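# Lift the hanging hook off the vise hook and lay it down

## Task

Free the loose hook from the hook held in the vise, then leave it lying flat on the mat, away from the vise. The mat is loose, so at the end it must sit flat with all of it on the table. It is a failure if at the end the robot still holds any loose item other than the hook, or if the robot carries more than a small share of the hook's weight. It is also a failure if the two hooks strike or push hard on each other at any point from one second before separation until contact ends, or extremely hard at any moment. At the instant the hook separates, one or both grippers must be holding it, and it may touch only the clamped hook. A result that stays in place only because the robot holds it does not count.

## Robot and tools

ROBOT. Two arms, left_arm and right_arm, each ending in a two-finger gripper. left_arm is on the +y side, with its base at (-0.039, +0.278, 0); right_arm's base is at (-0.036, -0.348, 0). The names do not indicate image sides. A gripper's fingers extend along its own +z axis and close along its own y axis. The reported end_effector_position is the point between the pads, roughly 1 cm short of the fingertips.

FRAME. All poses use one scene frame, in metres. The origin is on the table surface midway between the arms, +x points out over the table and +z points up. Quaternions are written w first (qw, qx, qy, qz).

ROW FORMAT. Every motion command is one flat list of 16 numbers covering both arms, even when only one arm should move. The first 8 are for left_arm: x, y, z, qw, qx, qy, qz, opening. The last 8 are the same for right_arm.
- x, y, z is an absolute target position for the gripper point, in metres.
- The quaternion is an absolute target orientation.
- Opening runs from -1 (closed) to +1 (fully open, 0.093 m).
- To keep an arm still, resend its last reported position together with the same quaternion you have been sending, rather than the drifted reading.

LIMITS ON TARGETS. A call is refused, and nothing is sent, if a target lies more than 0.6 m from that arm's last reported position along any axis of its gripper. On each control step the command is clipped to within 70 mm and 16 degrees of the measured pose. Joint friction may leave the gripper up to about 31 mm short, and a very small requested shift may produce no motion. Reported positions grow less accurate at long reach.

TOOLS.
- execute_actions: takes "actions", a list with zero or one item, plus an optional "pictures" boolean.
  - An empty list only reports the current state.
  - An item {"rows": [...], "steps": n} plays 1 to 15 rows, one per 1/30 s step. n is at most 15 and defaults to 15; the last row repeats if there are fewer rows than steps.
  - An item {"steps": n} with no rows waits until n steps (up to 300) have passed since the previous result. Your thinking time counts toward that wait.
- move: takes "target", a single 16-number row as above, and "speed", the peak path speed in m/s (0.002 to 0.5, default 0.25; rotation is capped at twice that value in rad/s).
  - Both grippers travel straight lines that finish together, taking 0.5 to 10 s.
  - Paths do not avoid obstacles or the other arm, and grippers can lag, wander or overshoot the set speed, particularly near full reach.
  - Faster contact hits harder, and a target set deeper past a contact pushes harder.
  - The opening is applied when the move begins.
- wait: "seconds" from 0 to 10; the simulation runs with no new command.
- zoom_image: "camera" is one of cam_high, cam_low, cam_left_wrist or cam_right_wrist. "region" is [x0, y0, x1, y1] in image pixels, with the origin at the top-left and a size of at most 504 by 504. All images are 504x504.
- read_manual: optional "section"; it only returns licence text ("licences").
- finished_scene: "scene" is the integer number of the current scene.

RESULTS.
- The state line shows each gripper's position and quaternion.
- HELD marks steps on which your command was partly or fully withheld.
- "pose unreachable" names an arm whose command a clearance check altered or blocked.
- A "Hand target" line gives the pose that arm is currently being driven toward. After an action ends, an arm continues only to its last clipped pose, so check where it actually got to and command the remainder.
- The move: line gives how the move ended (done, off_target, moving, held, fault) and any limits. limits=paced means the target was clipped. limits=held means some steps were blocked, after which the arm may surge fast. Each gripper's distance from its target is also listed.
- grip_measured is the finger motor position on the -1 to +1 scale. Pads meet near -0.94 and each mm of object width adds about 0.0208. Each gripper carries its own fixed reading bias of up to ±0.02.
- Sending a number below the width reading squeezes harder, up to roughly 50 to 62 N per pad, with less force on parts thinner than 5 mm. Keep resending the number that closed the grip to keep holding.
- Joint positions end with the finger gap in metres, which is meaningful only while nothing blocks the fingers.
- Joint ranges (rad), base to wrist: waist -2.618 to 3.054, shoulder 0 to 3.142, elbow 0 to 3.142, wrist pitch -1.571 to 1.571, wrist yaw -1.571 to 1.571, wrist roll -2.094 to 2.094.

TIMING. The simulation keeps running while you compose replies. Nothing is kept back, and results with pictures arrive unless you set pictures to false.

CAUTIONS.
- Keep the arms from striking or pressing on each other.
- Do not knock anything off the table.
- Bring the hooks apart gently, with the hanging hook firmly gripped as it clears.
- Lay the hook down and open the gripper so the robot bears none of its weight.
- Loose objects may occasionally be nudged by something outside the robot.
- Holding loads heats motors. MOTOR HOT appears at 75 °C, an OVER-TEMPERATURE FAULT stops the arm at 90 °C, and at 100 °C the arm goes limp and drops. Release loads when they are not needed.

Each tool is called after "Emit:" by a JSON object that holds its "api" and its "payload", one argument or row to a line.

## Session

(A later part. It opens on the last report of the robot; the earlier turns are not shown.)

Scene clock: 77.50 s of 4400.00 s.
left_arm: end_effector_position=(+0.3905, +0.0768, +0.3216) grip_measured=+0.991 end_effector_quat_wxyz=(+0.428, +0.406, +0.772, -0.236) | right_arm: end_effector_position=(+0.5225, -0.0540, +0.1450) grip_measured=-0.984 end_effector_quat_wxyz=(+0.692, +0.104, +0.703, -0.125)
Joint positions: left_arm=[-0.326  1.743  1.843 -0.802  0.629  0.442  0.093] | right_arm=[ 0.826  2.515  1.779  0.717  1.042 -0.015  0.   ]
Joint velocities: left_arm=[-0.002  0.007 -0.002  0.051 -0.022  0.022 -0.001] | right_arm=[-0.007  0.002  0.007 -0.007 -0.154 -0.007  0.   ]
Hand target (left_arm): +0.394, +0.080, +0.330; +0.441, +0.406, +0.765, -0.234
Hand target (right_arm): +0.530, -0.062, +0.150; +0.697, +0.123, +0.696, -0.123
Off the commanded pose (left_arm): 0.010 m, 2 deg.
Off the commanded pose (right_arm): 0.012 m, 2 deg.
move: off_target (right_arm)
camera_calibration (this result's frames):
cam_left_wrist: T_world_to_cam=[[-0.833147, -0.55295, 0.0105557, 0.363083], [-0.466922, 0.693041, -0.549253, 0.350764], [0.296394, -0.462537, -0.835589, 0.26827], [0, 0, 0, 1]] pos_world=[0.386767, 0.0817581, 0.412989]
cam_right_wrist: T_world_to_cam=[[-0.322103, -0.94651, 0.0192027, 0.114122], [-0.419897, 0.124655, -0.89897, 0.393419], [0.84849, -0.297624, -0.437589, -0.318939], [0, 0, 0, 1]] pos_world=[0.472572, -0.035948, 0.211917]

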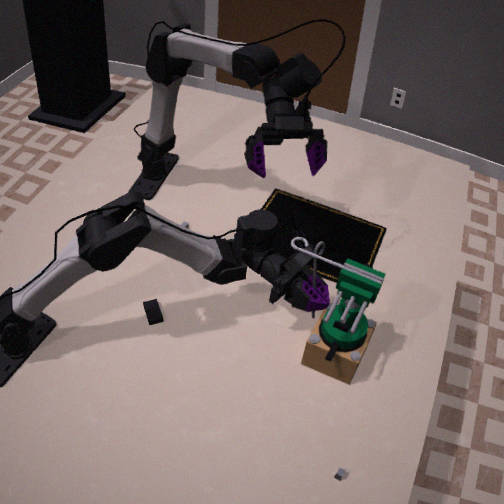

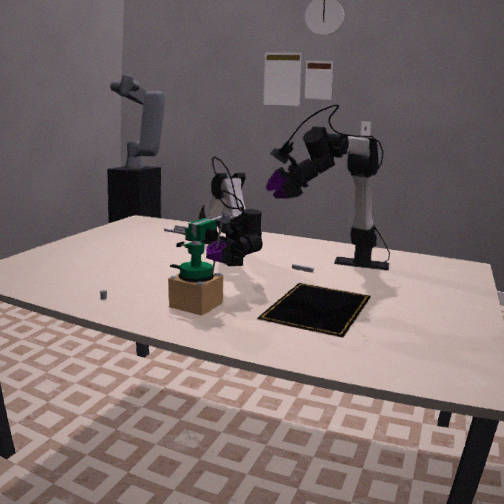

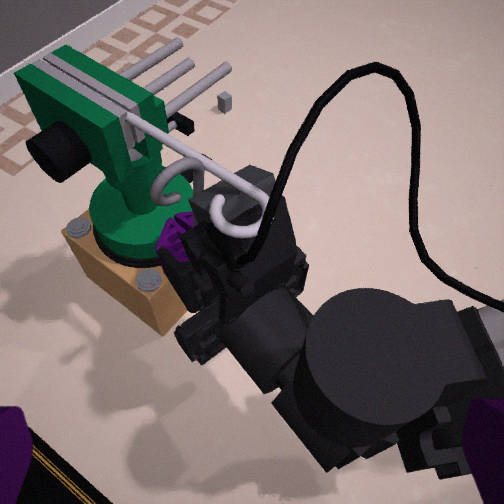

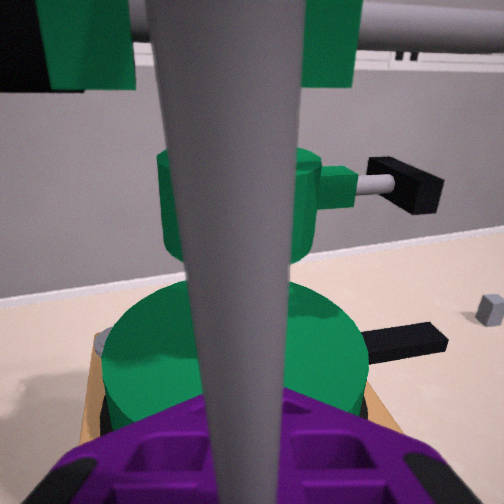

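Emit:
{"api": "move", "payload": {
  "target": [0.2385,0.30,0.30,0.546,-0.505,0.659,-0.113,1, 0.50,0.05,0.14,0.696,0.123,0.696,-0.123,-1],
  "speed": 0.06
}}

Emit:
{"api": "move", "payload": {
  "target": [0.2385,0.30,0.30,0.546,-0.505,0.659,-0.113,1, 0.48,0.15,0.07,0,0.174,0.985,0,-1],
  "speed": 0.1
}}

Scene clock: 90.50 s of 4400.00 s.
left_arm: end_effector_position=(+0.2987, +0.2157, +0.3116) grip_measured=+0.991 end_effector_quat_wxyz=(+0.562, -0.166, +0.790, -0.180) | right_arm: end_effector_position=(+0.5105, +0.0042, +0.1437) grip_measured=-0.984 end_effector_quat_wxyz=(+0.694, +0.112, +0.700, -0.127)
Joint positions: left_arm=[-0.349  0.955  0.941 -0.299 -0.14  -0.563  0.093] | right_arm=[ 0.92   2.66   2.053  0.596  1.151 -0.013  0.   ]
Joint velocities: left_arm=[ 0.007 -0.002  0.007  0.051 -0.066 -0.037 -0.   ] | right_arm=[-0.002 -0.002  0.007 -0.022  0.066 -0.066  0.   ]
Hand target (left_arm): +0.295, +0.214, +0.308; +0.561, -0.168, +0.790, -0.183
Hand target (right_arm): +0.509, +0.010, +0.142; +0.695, +0.116, +0.699, -0.123
Off the commanded pose (left_arm): 0.104 m, 43 deg.
Off the commanded pose (right_arm): 0.047 m, 1 deg.
move: off_target (left_arm, right_arm; path cut at 10 s)
camera_calibration (this result's frames):
cam_left_wrist: T_world_to_cam=[[0.0549232, -0.883881, 0.464476, 0.0281336], [-0.687822, -0.370696, -0.624088, 0.524912], [0.723798, -0.2852, -0.628313, 0.120886], [0, 0, 0, 1]] pos_world=[0.272004, 0.253926, 0.390478]
cam_right_wrist: T_world_to_cam=[[-0.336265, -0.941704, 0.0109675, 0.173715], [-0.411024, 0.136271, -0.901382, 0.375698], [0.84734, -0.307611, -0.432886, -0.29203], [0, 0, 0, 1]] pos_world=[0.460283, 0.0225603, 0.210326]

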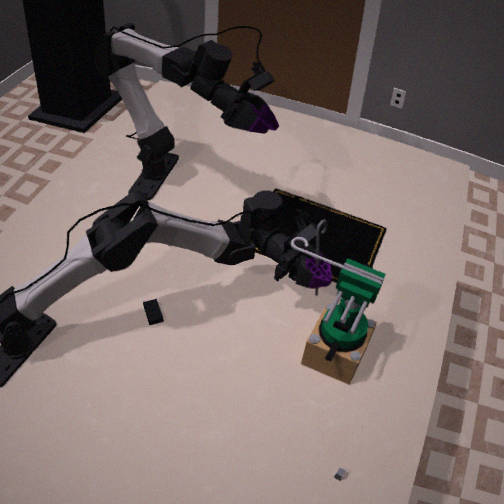

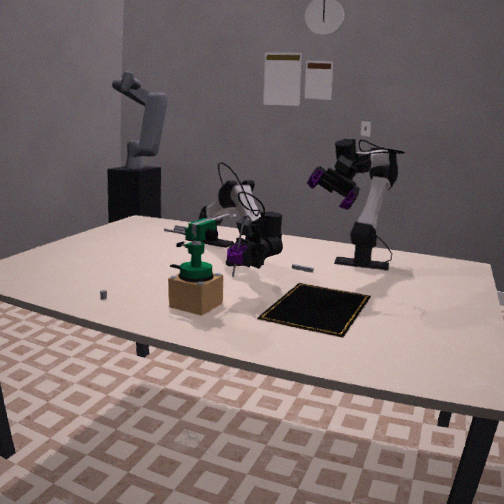

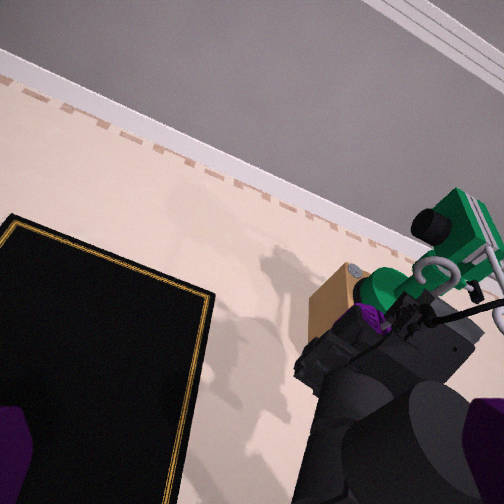

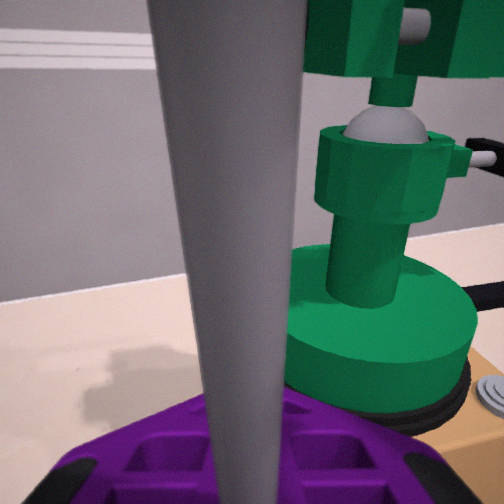

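Scene clock: 99.67 s of 4400.00 s.
left_arm: end_effector_position=(+0.2385, +0.3004, +0.2817) grip_measured=+0.991 end_effector_quat_wxyz=(+0.534, -0.502, +0.673, -0.096) | right_arm: end_effector_position=(+0.4693, +0.1494, +0.0666) grip_measured=-0.984 end_effector_quat_wxyz=(+0.264, +0.124, +0.898, +0.328)
Joint positions: left_arm=[-0.416  0.848  0.927 -0.645 -0.697 -1.206  0.093] | right_arm=[ 0.891  2.893  2.83  -0.638  0.02   1.048  0.   ]
Joint velocities: left_arm=[ 0.007  0.012  0.012 -0.007 -0.007 -0.051  0.001] | right_arm=[-0.002 -0.037  0.002 -0.007 -0.11   0.051  0.   ]
Hand target (left_arm): +0.236, +0.300, +0.299; +0.546, -0.504, +0.659, -0.113
Hand target (right_arm): +0.477, +0.149, +0.070; +0.269, +0.132, +0.891, +0.342
Off the commanded pose (left_arm): 0.018 m, 3 deg.
Off the commanded pose (right_arm): 0.011 m, 50 deg; orientation clipped at the last step of the last action.
elbow stopped short (right arm): the move would have taken joint 3 (elbow) straighter than the controller allows; a more bent joint 3 avoids this.
move: off_target (left_arm, right_arm); limits=paced
camera_calibration (this result's frames):
cam_left_wrist: T_world_to_cam=[[0.572713, -0.48526, 0.660699, -0.17831], [-0.284171, -0.873517, -0.395239, 0.48655], [0.768925, 0.0386075, -0.638172, 0.0645068], [0, 0, 0, 1]] pos_world=[0.190783, 0.335992, 0.351279]
cam_right_wrist: T_world_to_cam=[[-0.0616238, -0.749989, -0.658574, 0.184532], [-0.987239, 0.142875, -0.0703297, 0.483633], [0.14684, 0.645836, -0.749223, -0.0384567], [0, 0, 0, 1]] pos_world=[0.49448, 0.0941347, 0.126729]

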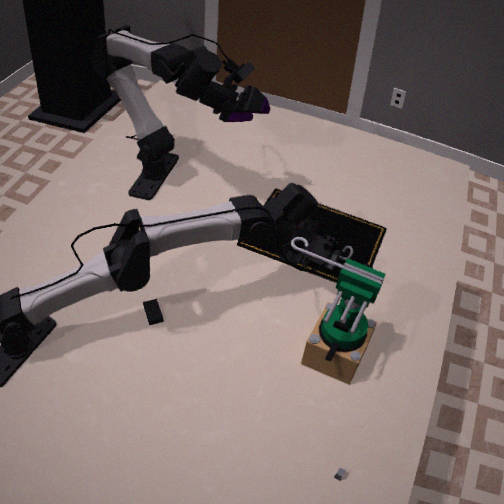

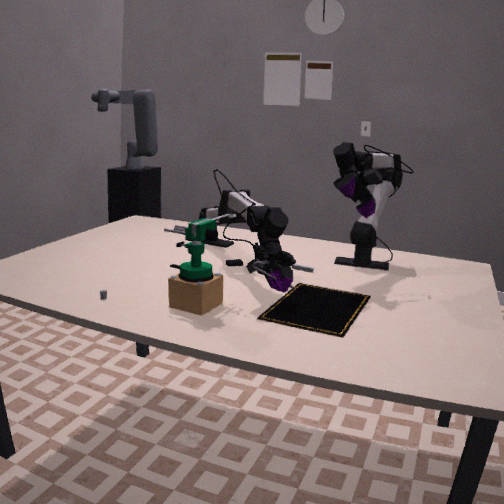

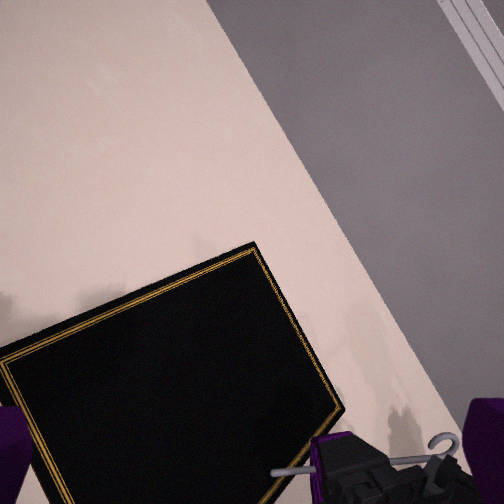

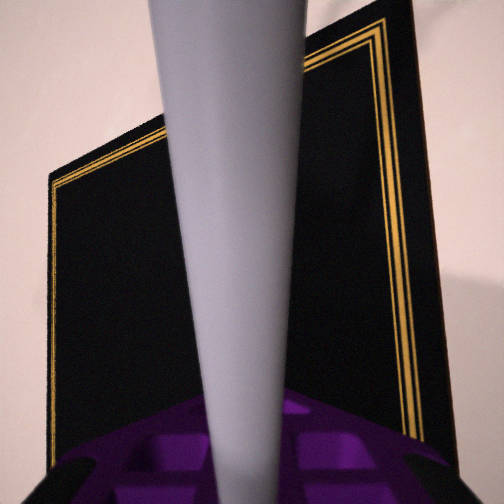

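Emit:
{"api": "move", "payload": {
  "target": [0.2385,0.30,0.30,0.546,-0.505,0.659,-0.113,1, 0.44,0.14,0.06,0,0.174,0.985,0,-1],
  "speed": 0.1
}}

Scene clock: 106.13 s of 4400.00 s.
left_arm: end_effector_position=(+0.2385, +0.3004, +0.2817) grip_measured=+0.991 end_effector_quat_wxyz=(+0.534, -0.502, +0.673, -0.096) | right_arm: end_effector_position=(+0.4430, +0.1297, +0.0346) grip_measured=-0.984 end_effector_quat_wxyz=(+0.199, +0.161, +0.929, +0.268)
Joint positions: left_arm=[-0.416  0.848  0.927 -0.645 -0.697 -1.206  0.093] | right_arm=[ 0.897  2.893  2.83  -0.827  0.017  1.125  0.   ]
Joint velocities: left_arm=[-0.012  0.002  0.002  0.037 -0.037 -0.037 -0.   ] | right_arm=[-0.007 -0.022  0.017 -0.037 -0.037 -0.037  0.   ]
Hand target (left_arm): +0.238, +0.300, +0.300; +0.546, -0.505, +0.659, -0.113
Hand target (right_arm): +0.439, +0.139, +0.060; +0.206, +0.158, +0.922, +0.288
Off the commanded pose (left_arm): 0.018 m, 3 deg.
Off the commanded pose (right_arm): 0.028 m, 39 deg; orientation clipped at the last step of the last action.
elbow stopped short (right arm): the move would have taken joint 3 (elbow) straighter than the controller allows; a more bent joint 3 avoids this.
move: off_target (left_arm, right_arm); limits=paced
camera_calibration (this result's frames):
cam_left_wrist: T_world_to_cam=[[0.572713, -0.48526, 0.660699, -0.17831], [-0.284171, -0.873517, -0.395239, 0.48655], [0.768925, 0.0386075, -0.638172, 0.0645068], [0, 0, 0, 1]] pos_world=[0.190783, 0.335992, 0.351279]
cam_right_wrist: T_world_to_cam=[[-0.203753, -0.800629, -0.563451, 0.21326], [-0.978206, 0.189979, 0.0837867, 0.442726], [0.0399616, 0.568244, -0.821889, 0.0141036], [0, 0, 0, 1]] pos_world=[0.475966, 0.0786197, 0.0946589]

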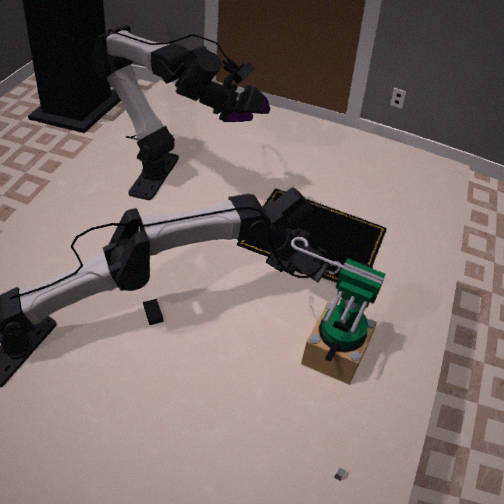

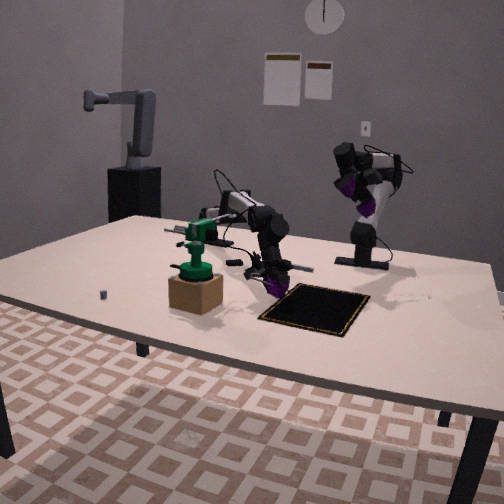

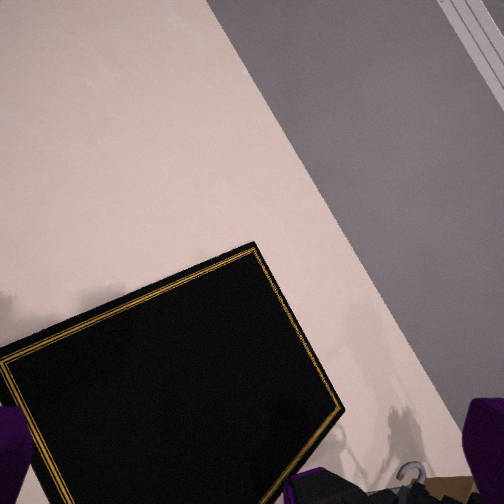

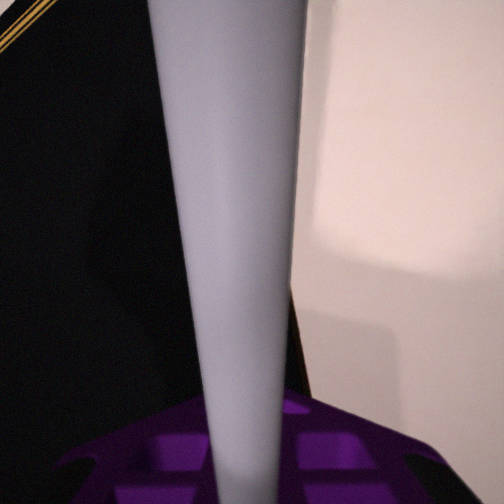

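Emit:
{"api": "move", "payload": {
  "target": [0.35,0.17,0.14,0.5,0.5,0.5,-0.5,1, 0.35,0.03,0.21,0.683,-0.183,0.683,0.183,-1],
  "speed": 0.15
}}

Scene clock: 115.23 s of 4400.00 s.
left_arm: end_effector_position=(+0.3560, +0.1722, +0.1356) grip_measured=+0.991 end_effector_quat_wxyz=(+0.534, +0.437, +0.553, -0.467) | right_arm: end_effector_position=(+0.3540, +0.0302, +0.2028) grip_measured=-0.984 end_effector_quat_wxyz=(+0.678, -0.181, +0.690, +0.176)
Joint positions: left_arm=[ 0.065  2.169  0.895  1.546  1.55  -0.321  0.093] | right_arm=[0.992 1.918 1.019 0.879 0.371 0.005 0.   ]
Joint velocities: left_arm=[ 0.007  0.002  0.007  0.022 -0.037  0.022  0.   ] | right_arm=[-0.012 -0.002  0.002 -0.022 -0.081 -0.007  0.   ]
Hand target (left_arm): +0.359, +0.168, +0.140; +0.540, +0.455, +0.539, -0.459
Hand target (right_arm): +0.350, +0.028, +0.208; +0.684, -0.185, +0.682, +0.179
Off the commanded pose (left_arm): 0.008 m, 11 deg.
Off the commanded pose (right_arm): 0.008 m, 1 deg.
joint sent to its limit (left arm) — the command would take joint 5 (wrist yaw) past its upper limit, so that joint was sent only as far as its limit.
move: off_target (left_arm)
camera_calibration (this result's frames):
cam_left_wrist: T_world_to_cam=[[-0.98283, -0.180093, 0.0401369, 0.374052], [-0.111511, 0.406448, -0.906844, 0.137707], [0.147003, -0.895749, -0.419552, 0.23858], [0, 0, 0, 1]] pos_world=[0.347913, 0.225102, 0.209962]
cam_right_wrist: T_world_to_cam=[[0.486264, -0.873761, -0.00944088, -0.144165], [-0.393408, -0.209266, -0.89523, 0.36409], [0.780242, 0.439033, -0.445503, -0.122081], [0, 0, 0, 1]] pos_world=[0.308591, 0.00382408, 0.270196]

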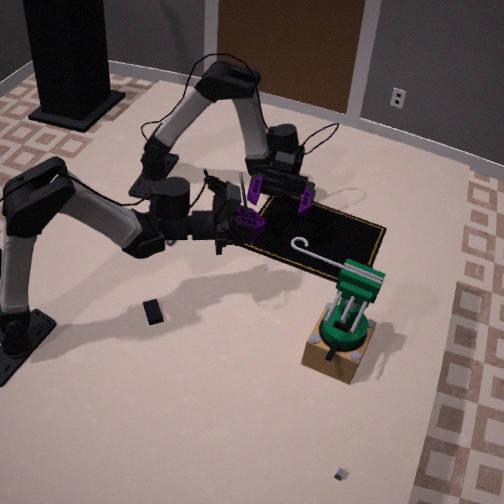

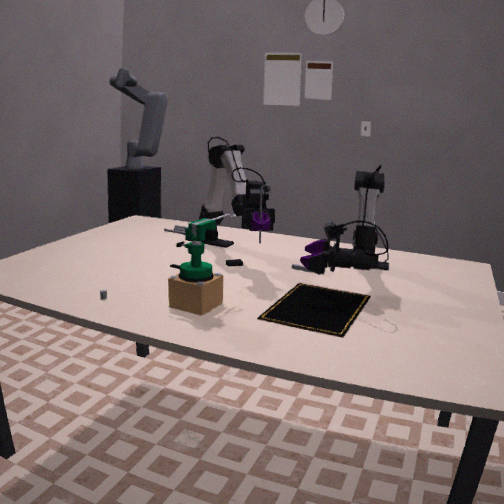

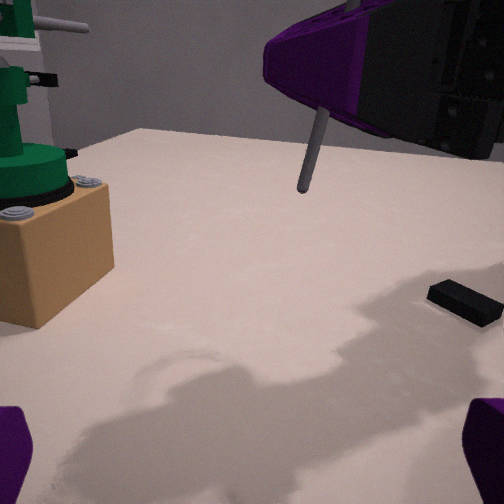

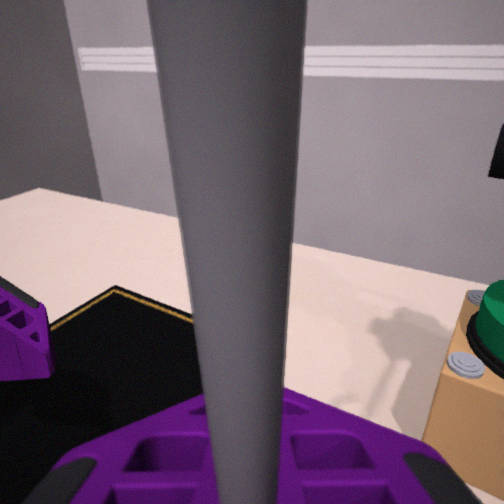

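Emit:
{"api": "move", "payload": {
  "target": [0.31,0.105,0.15,0.612,0.354,0.612,-0.354,1, 0.35,0.03,0.21,0.683,-0.183,0.683,0.183,-1],
  "speed": 0.1
}}

Scene clock: 118.63 s of 4400.00 s.
left_arm: end_effector_position=(+0.3167, +0.1074, +0.1490) grip_measured=+0.991 end_effector_quat_wxyz=(+0.612, +0.351, +0.613, -0.357) | right_arm: end_effector_position=(+0.3539, +0.0303, +0.2031) grip_measured=-0.984 end_effector_quat_wxyz=(+0.679, -0.182, +0.690, +0.176)
Joint positions: left_arm=[-0.189  1.798  0.478  1.325  0.956 -0.012  0.093] | right_arm=[0.992 1.918 1.019 0.881 0.37  0.003 0.   ]
Joint velocities: left_arm=[-0.007  0.007 -0.002 -0.007 -0.007 -0.022 -0.001] | right_arm=[-0.012 -0.022 -0.002 -0.007 -0.037  0.051  0.   ]
Hand target (left_arm): +0.311, +0.105, +0.150; +0.612, +0.354, +0.612, -0.354
Hand target (right_arm): +0.350, +0.030, +0.210; +0.683, -0.183, +0.683, +0.183
Off the commanded pose (left_arm): 0.007 m, 1 deg.
Off the commanded pose (right_arm): 0.008 m, 1 deg.
move: done
camera_calibration (this result's frames):
cam_left_wrist: T_world_to_cam=[[-0.866951, -0.498393, -0.00101628, 0.32693], [-0.209863, 0.366903, -0.906278, 0.20711], [0.452055, -0.785485, -0.422681, 0.0839158], [0, 0, 0, 1]] pos_world=[0.288962, 0.152865, 0.223501]
cam_right_wrist: T_world_to_cam=[[0.48731, -0.873191, -0.00811154, -0.144646], [-0.391472, -0.21015, -0.895872, 0.363785], [0.780563, 0.439743, -0.444238, -0.122308], [0, 0, 0, 1]] pos_world=[0.308367, 0.00392996, 0.270397]

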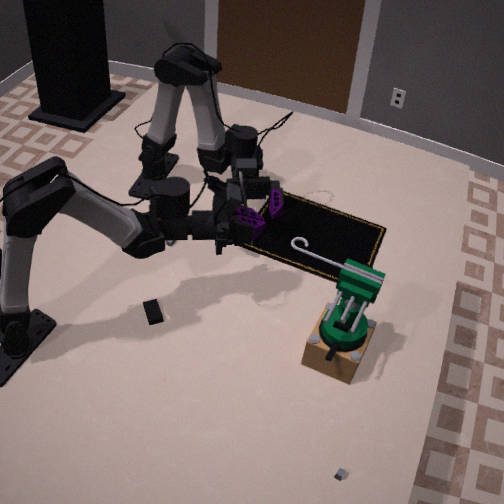

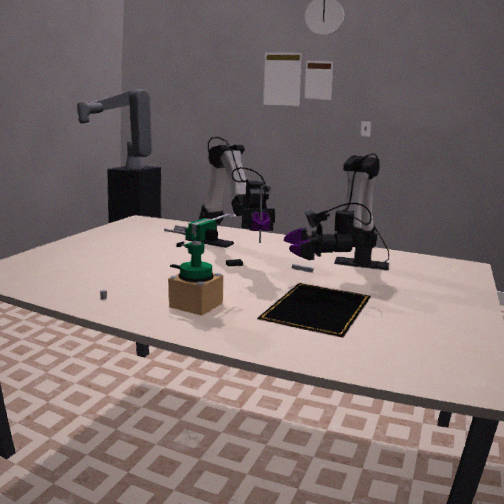

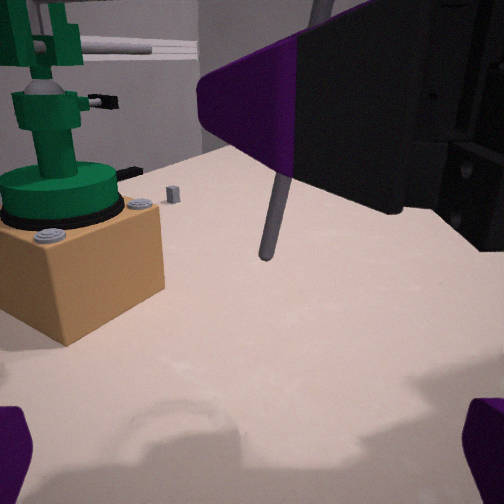

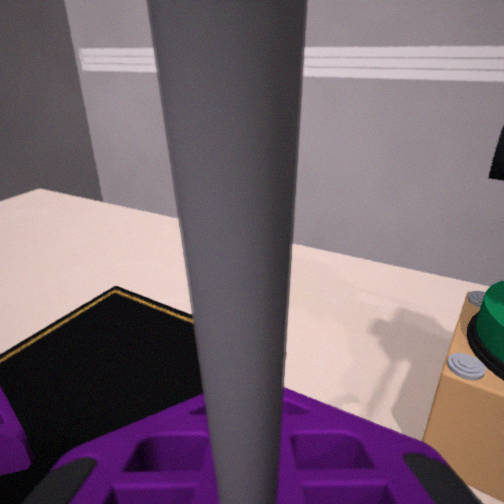

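Emit:
{"api": "move", "payload": {
  "target": [0.31,0.105,0.25,0.612,0.354,0.612,-0.354,1, 0.35,0.03,0.21,0.683,-0.183,0.683,0.183,-1],
  "speed": 0.1
}}

Emit:
{"api": "move", "payload": {
  "target": [0.352,0.035,0.25,0.612,0.354,0.612,-0.354,1, 0.35,0.03,0.21,0.683,-0.183,0.683,0.183,-1],
  "speed": 0.05
}}

Scene clock: 121.50 s of 4400.00 s.
left_arm: end_effector_position=(+0.3063, +0.1086, +0.2348) grip_measured=+0.991 end_effector_quat_wxyz=(+0.597, +0.343, +0.628, -0.362) | right_arm: end_effector_position=(+0.3539, +0.0303, +0.2031) grip_measured=-0.984 end_effector_quat_wxyz=(+0.679, -0.182, +0.690, +0.176)
Joint positions: left_arm=[-0.189  1.389  0.602  0.746  0.954 -0.011  0.093] | right_arm=[0.992 1.918 1.019 0.881 0.37  0.003 0.   ]
Joint velocities: left_arm=[ 0.002 -0.007  0.002 -0.051  0.037 -0.022 -0.   ] | right_arm=[ 0.002 -0.007  0.002 -0.022  0.037  0.007  0.   ]
Hand target (left_arm): +0.307, +0.105, +0.251; +0.612, +0.354, +0.612, -0.354
Hand target (right_arm): +0.350, +0.030, +0.210; +0.683, -0.183, +0.683, +0.183
Off the commanded pose (left_arm): 0.016 m, 3 deg.
Off the commanded pose (right_arm): 0.008 m, 1 deg.
move: off_target (left_arm)
camera_calibration (this result's frames):
cam_left_wrist: T_world_to_cam=[[-0.864846, -0.500778, 0.0355341, 0.309605], [-0.251336, 0.370613, -0.894134, 0.291664], [0.434593, -0.782219, -0.446387, 0.1364], [0, 0, 0, 1]] pos_world=[0.281788, 0.153644, 0.310673]
cam_right_wrist: T_world_to_cam=[[0.48731, -0.873191, -0.00811154, -0.144646], [-0.391472, -0.21015, -0.895872, 0.363785], [0.780563, 0.439743, -0.444238, -0.122308], [0, 0, 0, 1]] pos_world=[0.308367, 0.00392996, 0.270397]

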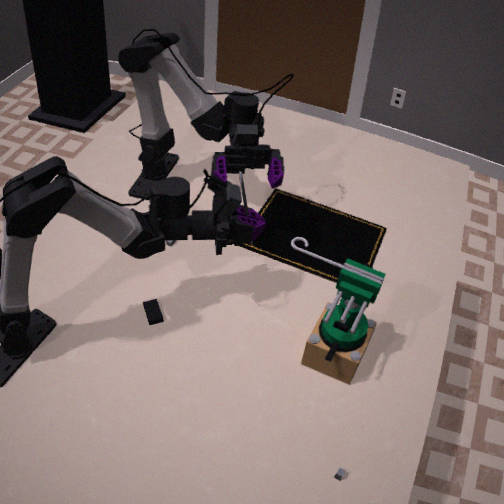

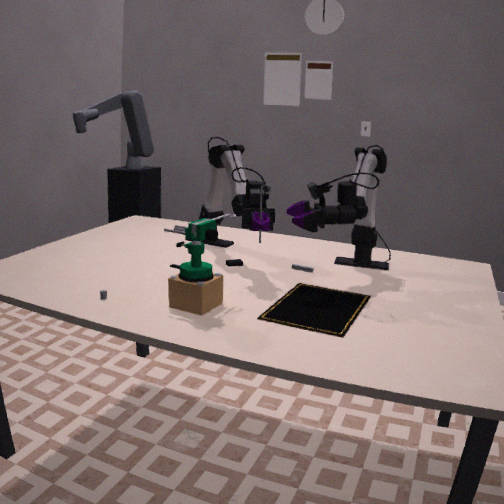

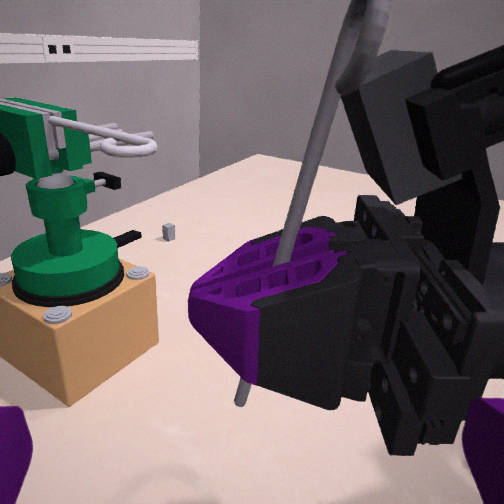

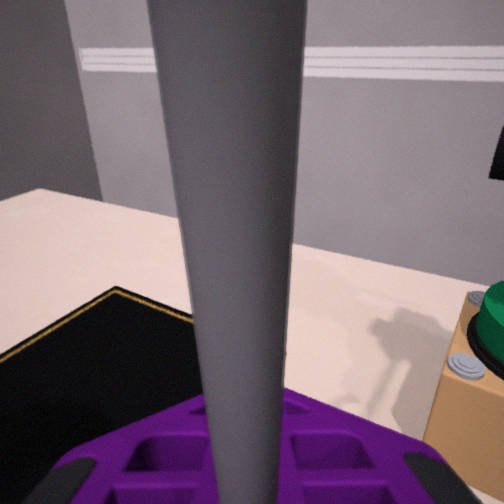

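Scene clock: 123.57 s of 4400.00 s.
left_arm: end_effector_position=(+0.3490, +0.0510, +0.2364) grip_measured=+0.991 end_effector_quat_wxyz=(+0.598, +0.343, +0.631, -0.357) | right_arm: end_effector_position=(+0.3704, +0.0094, +0.2042) grip_measured=-0.984 end_effector_quat_wxyz=(+0.686, -0.151, +0.695, +0.152)
Joint positions: left_arm=[-0.363  1.588  0.794  0.752  0.771 -0.011  0.093] | right_arm=[0.956 1.918 1.019 0.886 0.415 0.009 0.   ]
Joint velocities: left_arm=[-0.007  0.007 -0.007  0.007 -0.022 -0.007 -0.001] | right_arm=[ 0.012 -0.017  0.007 -0.022 -0.066  0.037  0.   ]
Hand target (left_arm): +0.351, +0.036, +0.252; +0.613, +0.352, +0.611, -0.356
Hand target (right_arm): +0.350, +0.029, +0.210; +0.683, -0.183, +0.683, +0.183
Off the commanded pose (left_arm): 0.021 m, 3 deg.
Off the commanded pose (right_arm): 0.030 m, 5 deg.
move: off_target (left_arm, right_arm)
camera_calibration (this result's frames):
cam_left_wrist: T_world_to_cam=[[-0.860702, -0.50814, 0.0314052, 0.317509], [-0.254192, 0.375472, -0.891295, 0.325317], [0.441111, -0.775122, -0.452335, 0.0722283], [0, 0, 0, 1]] pos_world=[0.324113, 0.0951774, 0.312653]
cam_right_wrist: T_world_to_cam=[[0.415457, -0.909475, -0.0158496, -0.142378], [-0.406062, -0.169845, -0.897923, 0.372366], [0.813947, 0.379484, -0.439866, -0.138182], [0, 0, 0, 1]] pos_world=[0.322829, -0.0138067, 0.271318]

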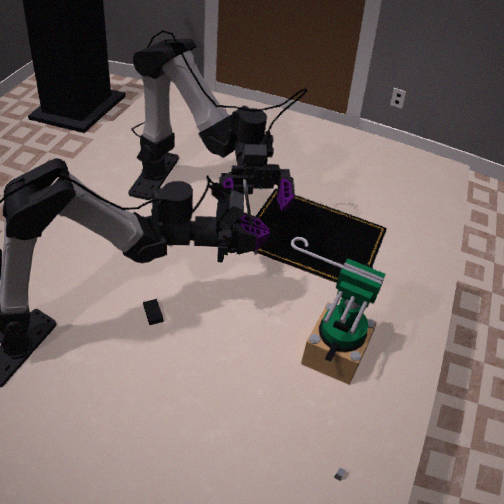

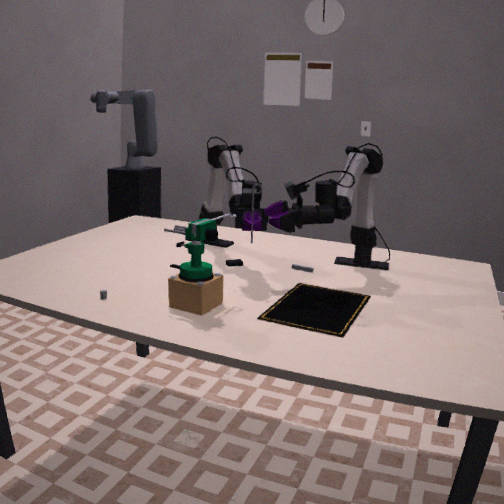

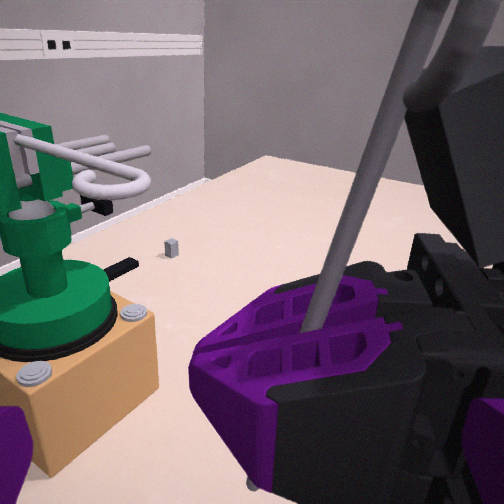

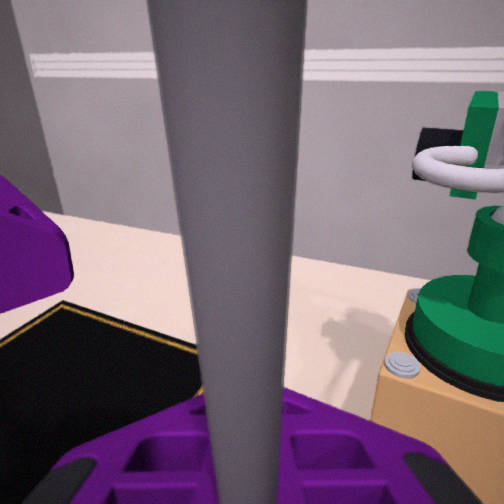

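Emit:
{"api": "move", "payload": {
  "target": [0.30,0.09,0.29,0.612,0.354,0.612,-0.354,1, 0.35,0.03,0.21,0.683,-0.183,0.683,0.183,-1],
  "speed": 0.05
}}

Emit:
{"api": "move", "payload": {
  "target": [0.335,0.03,0.29,0.612,0.354,0.612,-0.354,1, 0.35,0.03,0.21,0.683,-0.183,0.683,0.183,-1],
  "speed": 0.05
}}

Scene clock: 126.43 s of 4400.00 s.
left_arm: end_effector_position=(+0.3018, +0.0852, +0.2933) grip_measured=+0.991 end_effector_quat_wxyz=(+0.613, +0.354, +0.610, -0.357) | right_arm: end_effector_position=(+0.3565, +0.0276, +0.2040) grip_measured=-0.984 end_effector_quat_wxyz=(+0.680, -0.176, +0.690, +0.177)
Joint positions: left_arm=[-0.277  1.288  0.745  0.551  0.873 -0.008  0.093] | right_arm=[0.985 1.918 1.019 0.885 0.371 0.009 0.   ]
Joint velocities: left_arm=[-0.012 -0.002 -0.007 -0.037 -0.066 -0.007  0.   ] | right_arm=[ 0.007 -0.012  0.017 -0.051 -0.007  0.022  0.   ]
Hand target (left_arm): +0.298, +0.089, +0.289; +0.612, +0.354, +0.612, -0.354
Hand target (right_arm): +0.350, +0.030, +0.210; +0.683, -0.183, +0.683, +0.183
Off the commanded pose (left_arm): 0.006 m, 0 deg.
Off the commanded pose (right_arm): 0.009 m, 1 deg.
move: done
camera_calibration (this result's frames):
cam_left_wrist: T_world_to_cam=[[-0.869378, -0.494096, -0.00723157, 0.305206], [-0.202026, 0.368751, -0.907308, 0.340667], [0.450964, -0.787333, -0.420404, 0.134068], [0, 0, 0, 1]] pos_world=[0.273703, 0.130736, 0.36766]
cam_right_wrist: T_world_to_cam=[[0.480877, -0.87664, -0.0161207, -0.144283], [-0.393402, -0.199295, -0.897506, 0.365831], [0.783576, 0.437932, -0.440708, -0.124473], [0, 0, 0, 1]] pos_world=[0.310835, 0.000934335, 0.271153]

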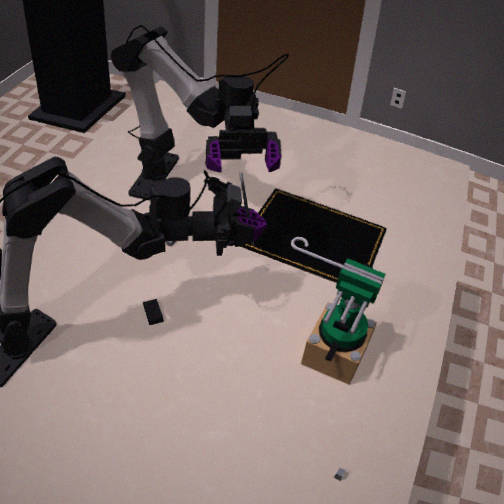

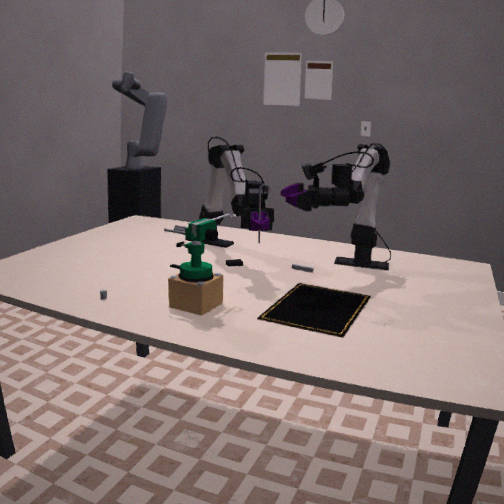

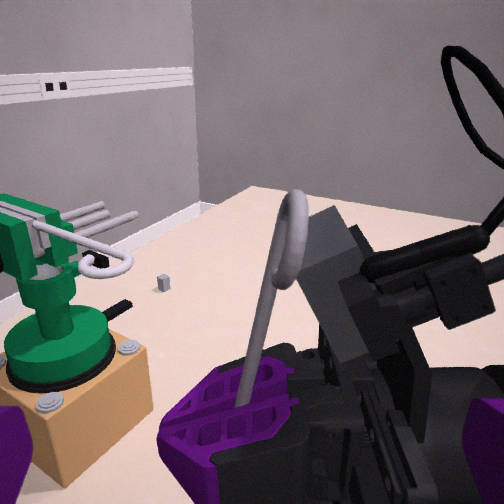

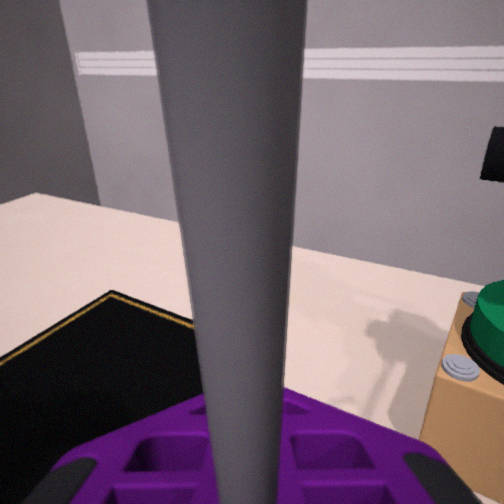

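Scene clock: 128.03 s of 4400.00 s.
left_arm: end_effector_position=(+0.3307, +0.0400, +0.2784) grip_measured=+0.991 end_effector_quat_wxyz=(+0.597, +0.349, +0.626, -0.360) | right_arm: end_effector_position=(+0.3641, +0.0177, +0.2041) grip_measured=-0.984 end_effector_quat_wxyz=(+0.682, -0.156, +0.694, +0.168)
Joint positions: left_arm=[-0.409  1.46   0.854  0.569  0.74  -0.008  0.093] | right_arm=[0.97  1.918 1.019 0.885 0.398 0.027 0.   ]
Joint velocities: left_arm=[ 0.002 -0.007 -0.007 -0.007  0.022  0.022 -0.001] | right_arm=[ 0.002 -0.022 -0.007 -0.081 -0.066 -0.007  0.   ]
Hand target (left_arm): +0.335, +0.031, +0.291; +0.612, +0.353, +0.612, -0.355
Hand target (right_arm): +0.350, +0.030, +0.210; +0.683, -0.182, +0.683, +0.183
Off the commanded pose (left_arm): 0.016 m, 2 deg.
Off the commanded pose (right_arm): 0.020 m, 4 deg.
move: off_target (left_arm, right_arm)
camera_calibration (this result's frames):
cam_left_wrist: T_world_to_cam=[[-0.868442, -0.495214, 0.0239274, 0.298961], [-0.241274, 0.379969, -0.892979, 0.358248], [0.433123, -0.781273, -0.449463, 0.0928892], [0, 0, 0, 1]] pos_world=[0.305834, 0.0844985, 0.354505]
cam_right_wrist: T_world_to_cam=[[0.443297, -0.89575, -0.0334516, -0.138973], [-0.408004, -0.168407, -0.897313, 0.37166], [0.798135, 0.411425, -0.440125, -0.130961], [0, 0, 0, 1]] pos_world=[0.31777, -0.00801423, 0.271207]

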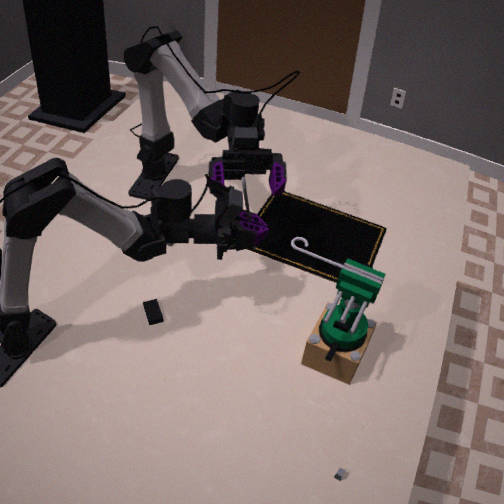

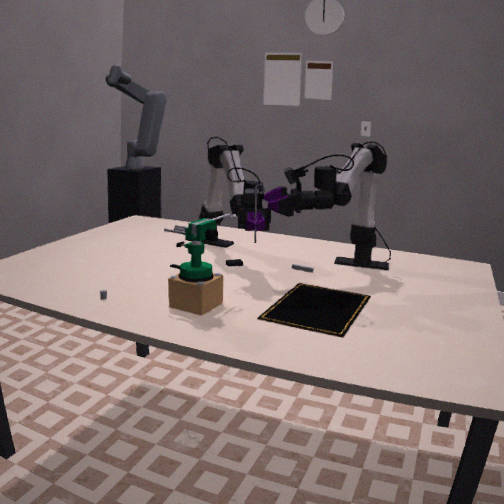

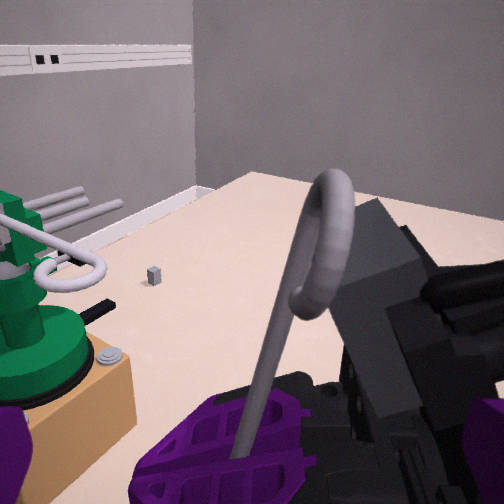

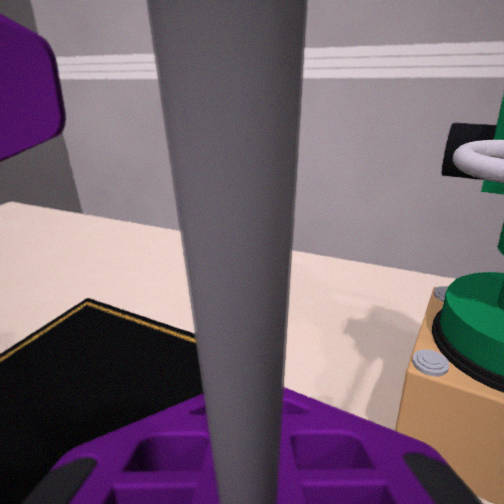

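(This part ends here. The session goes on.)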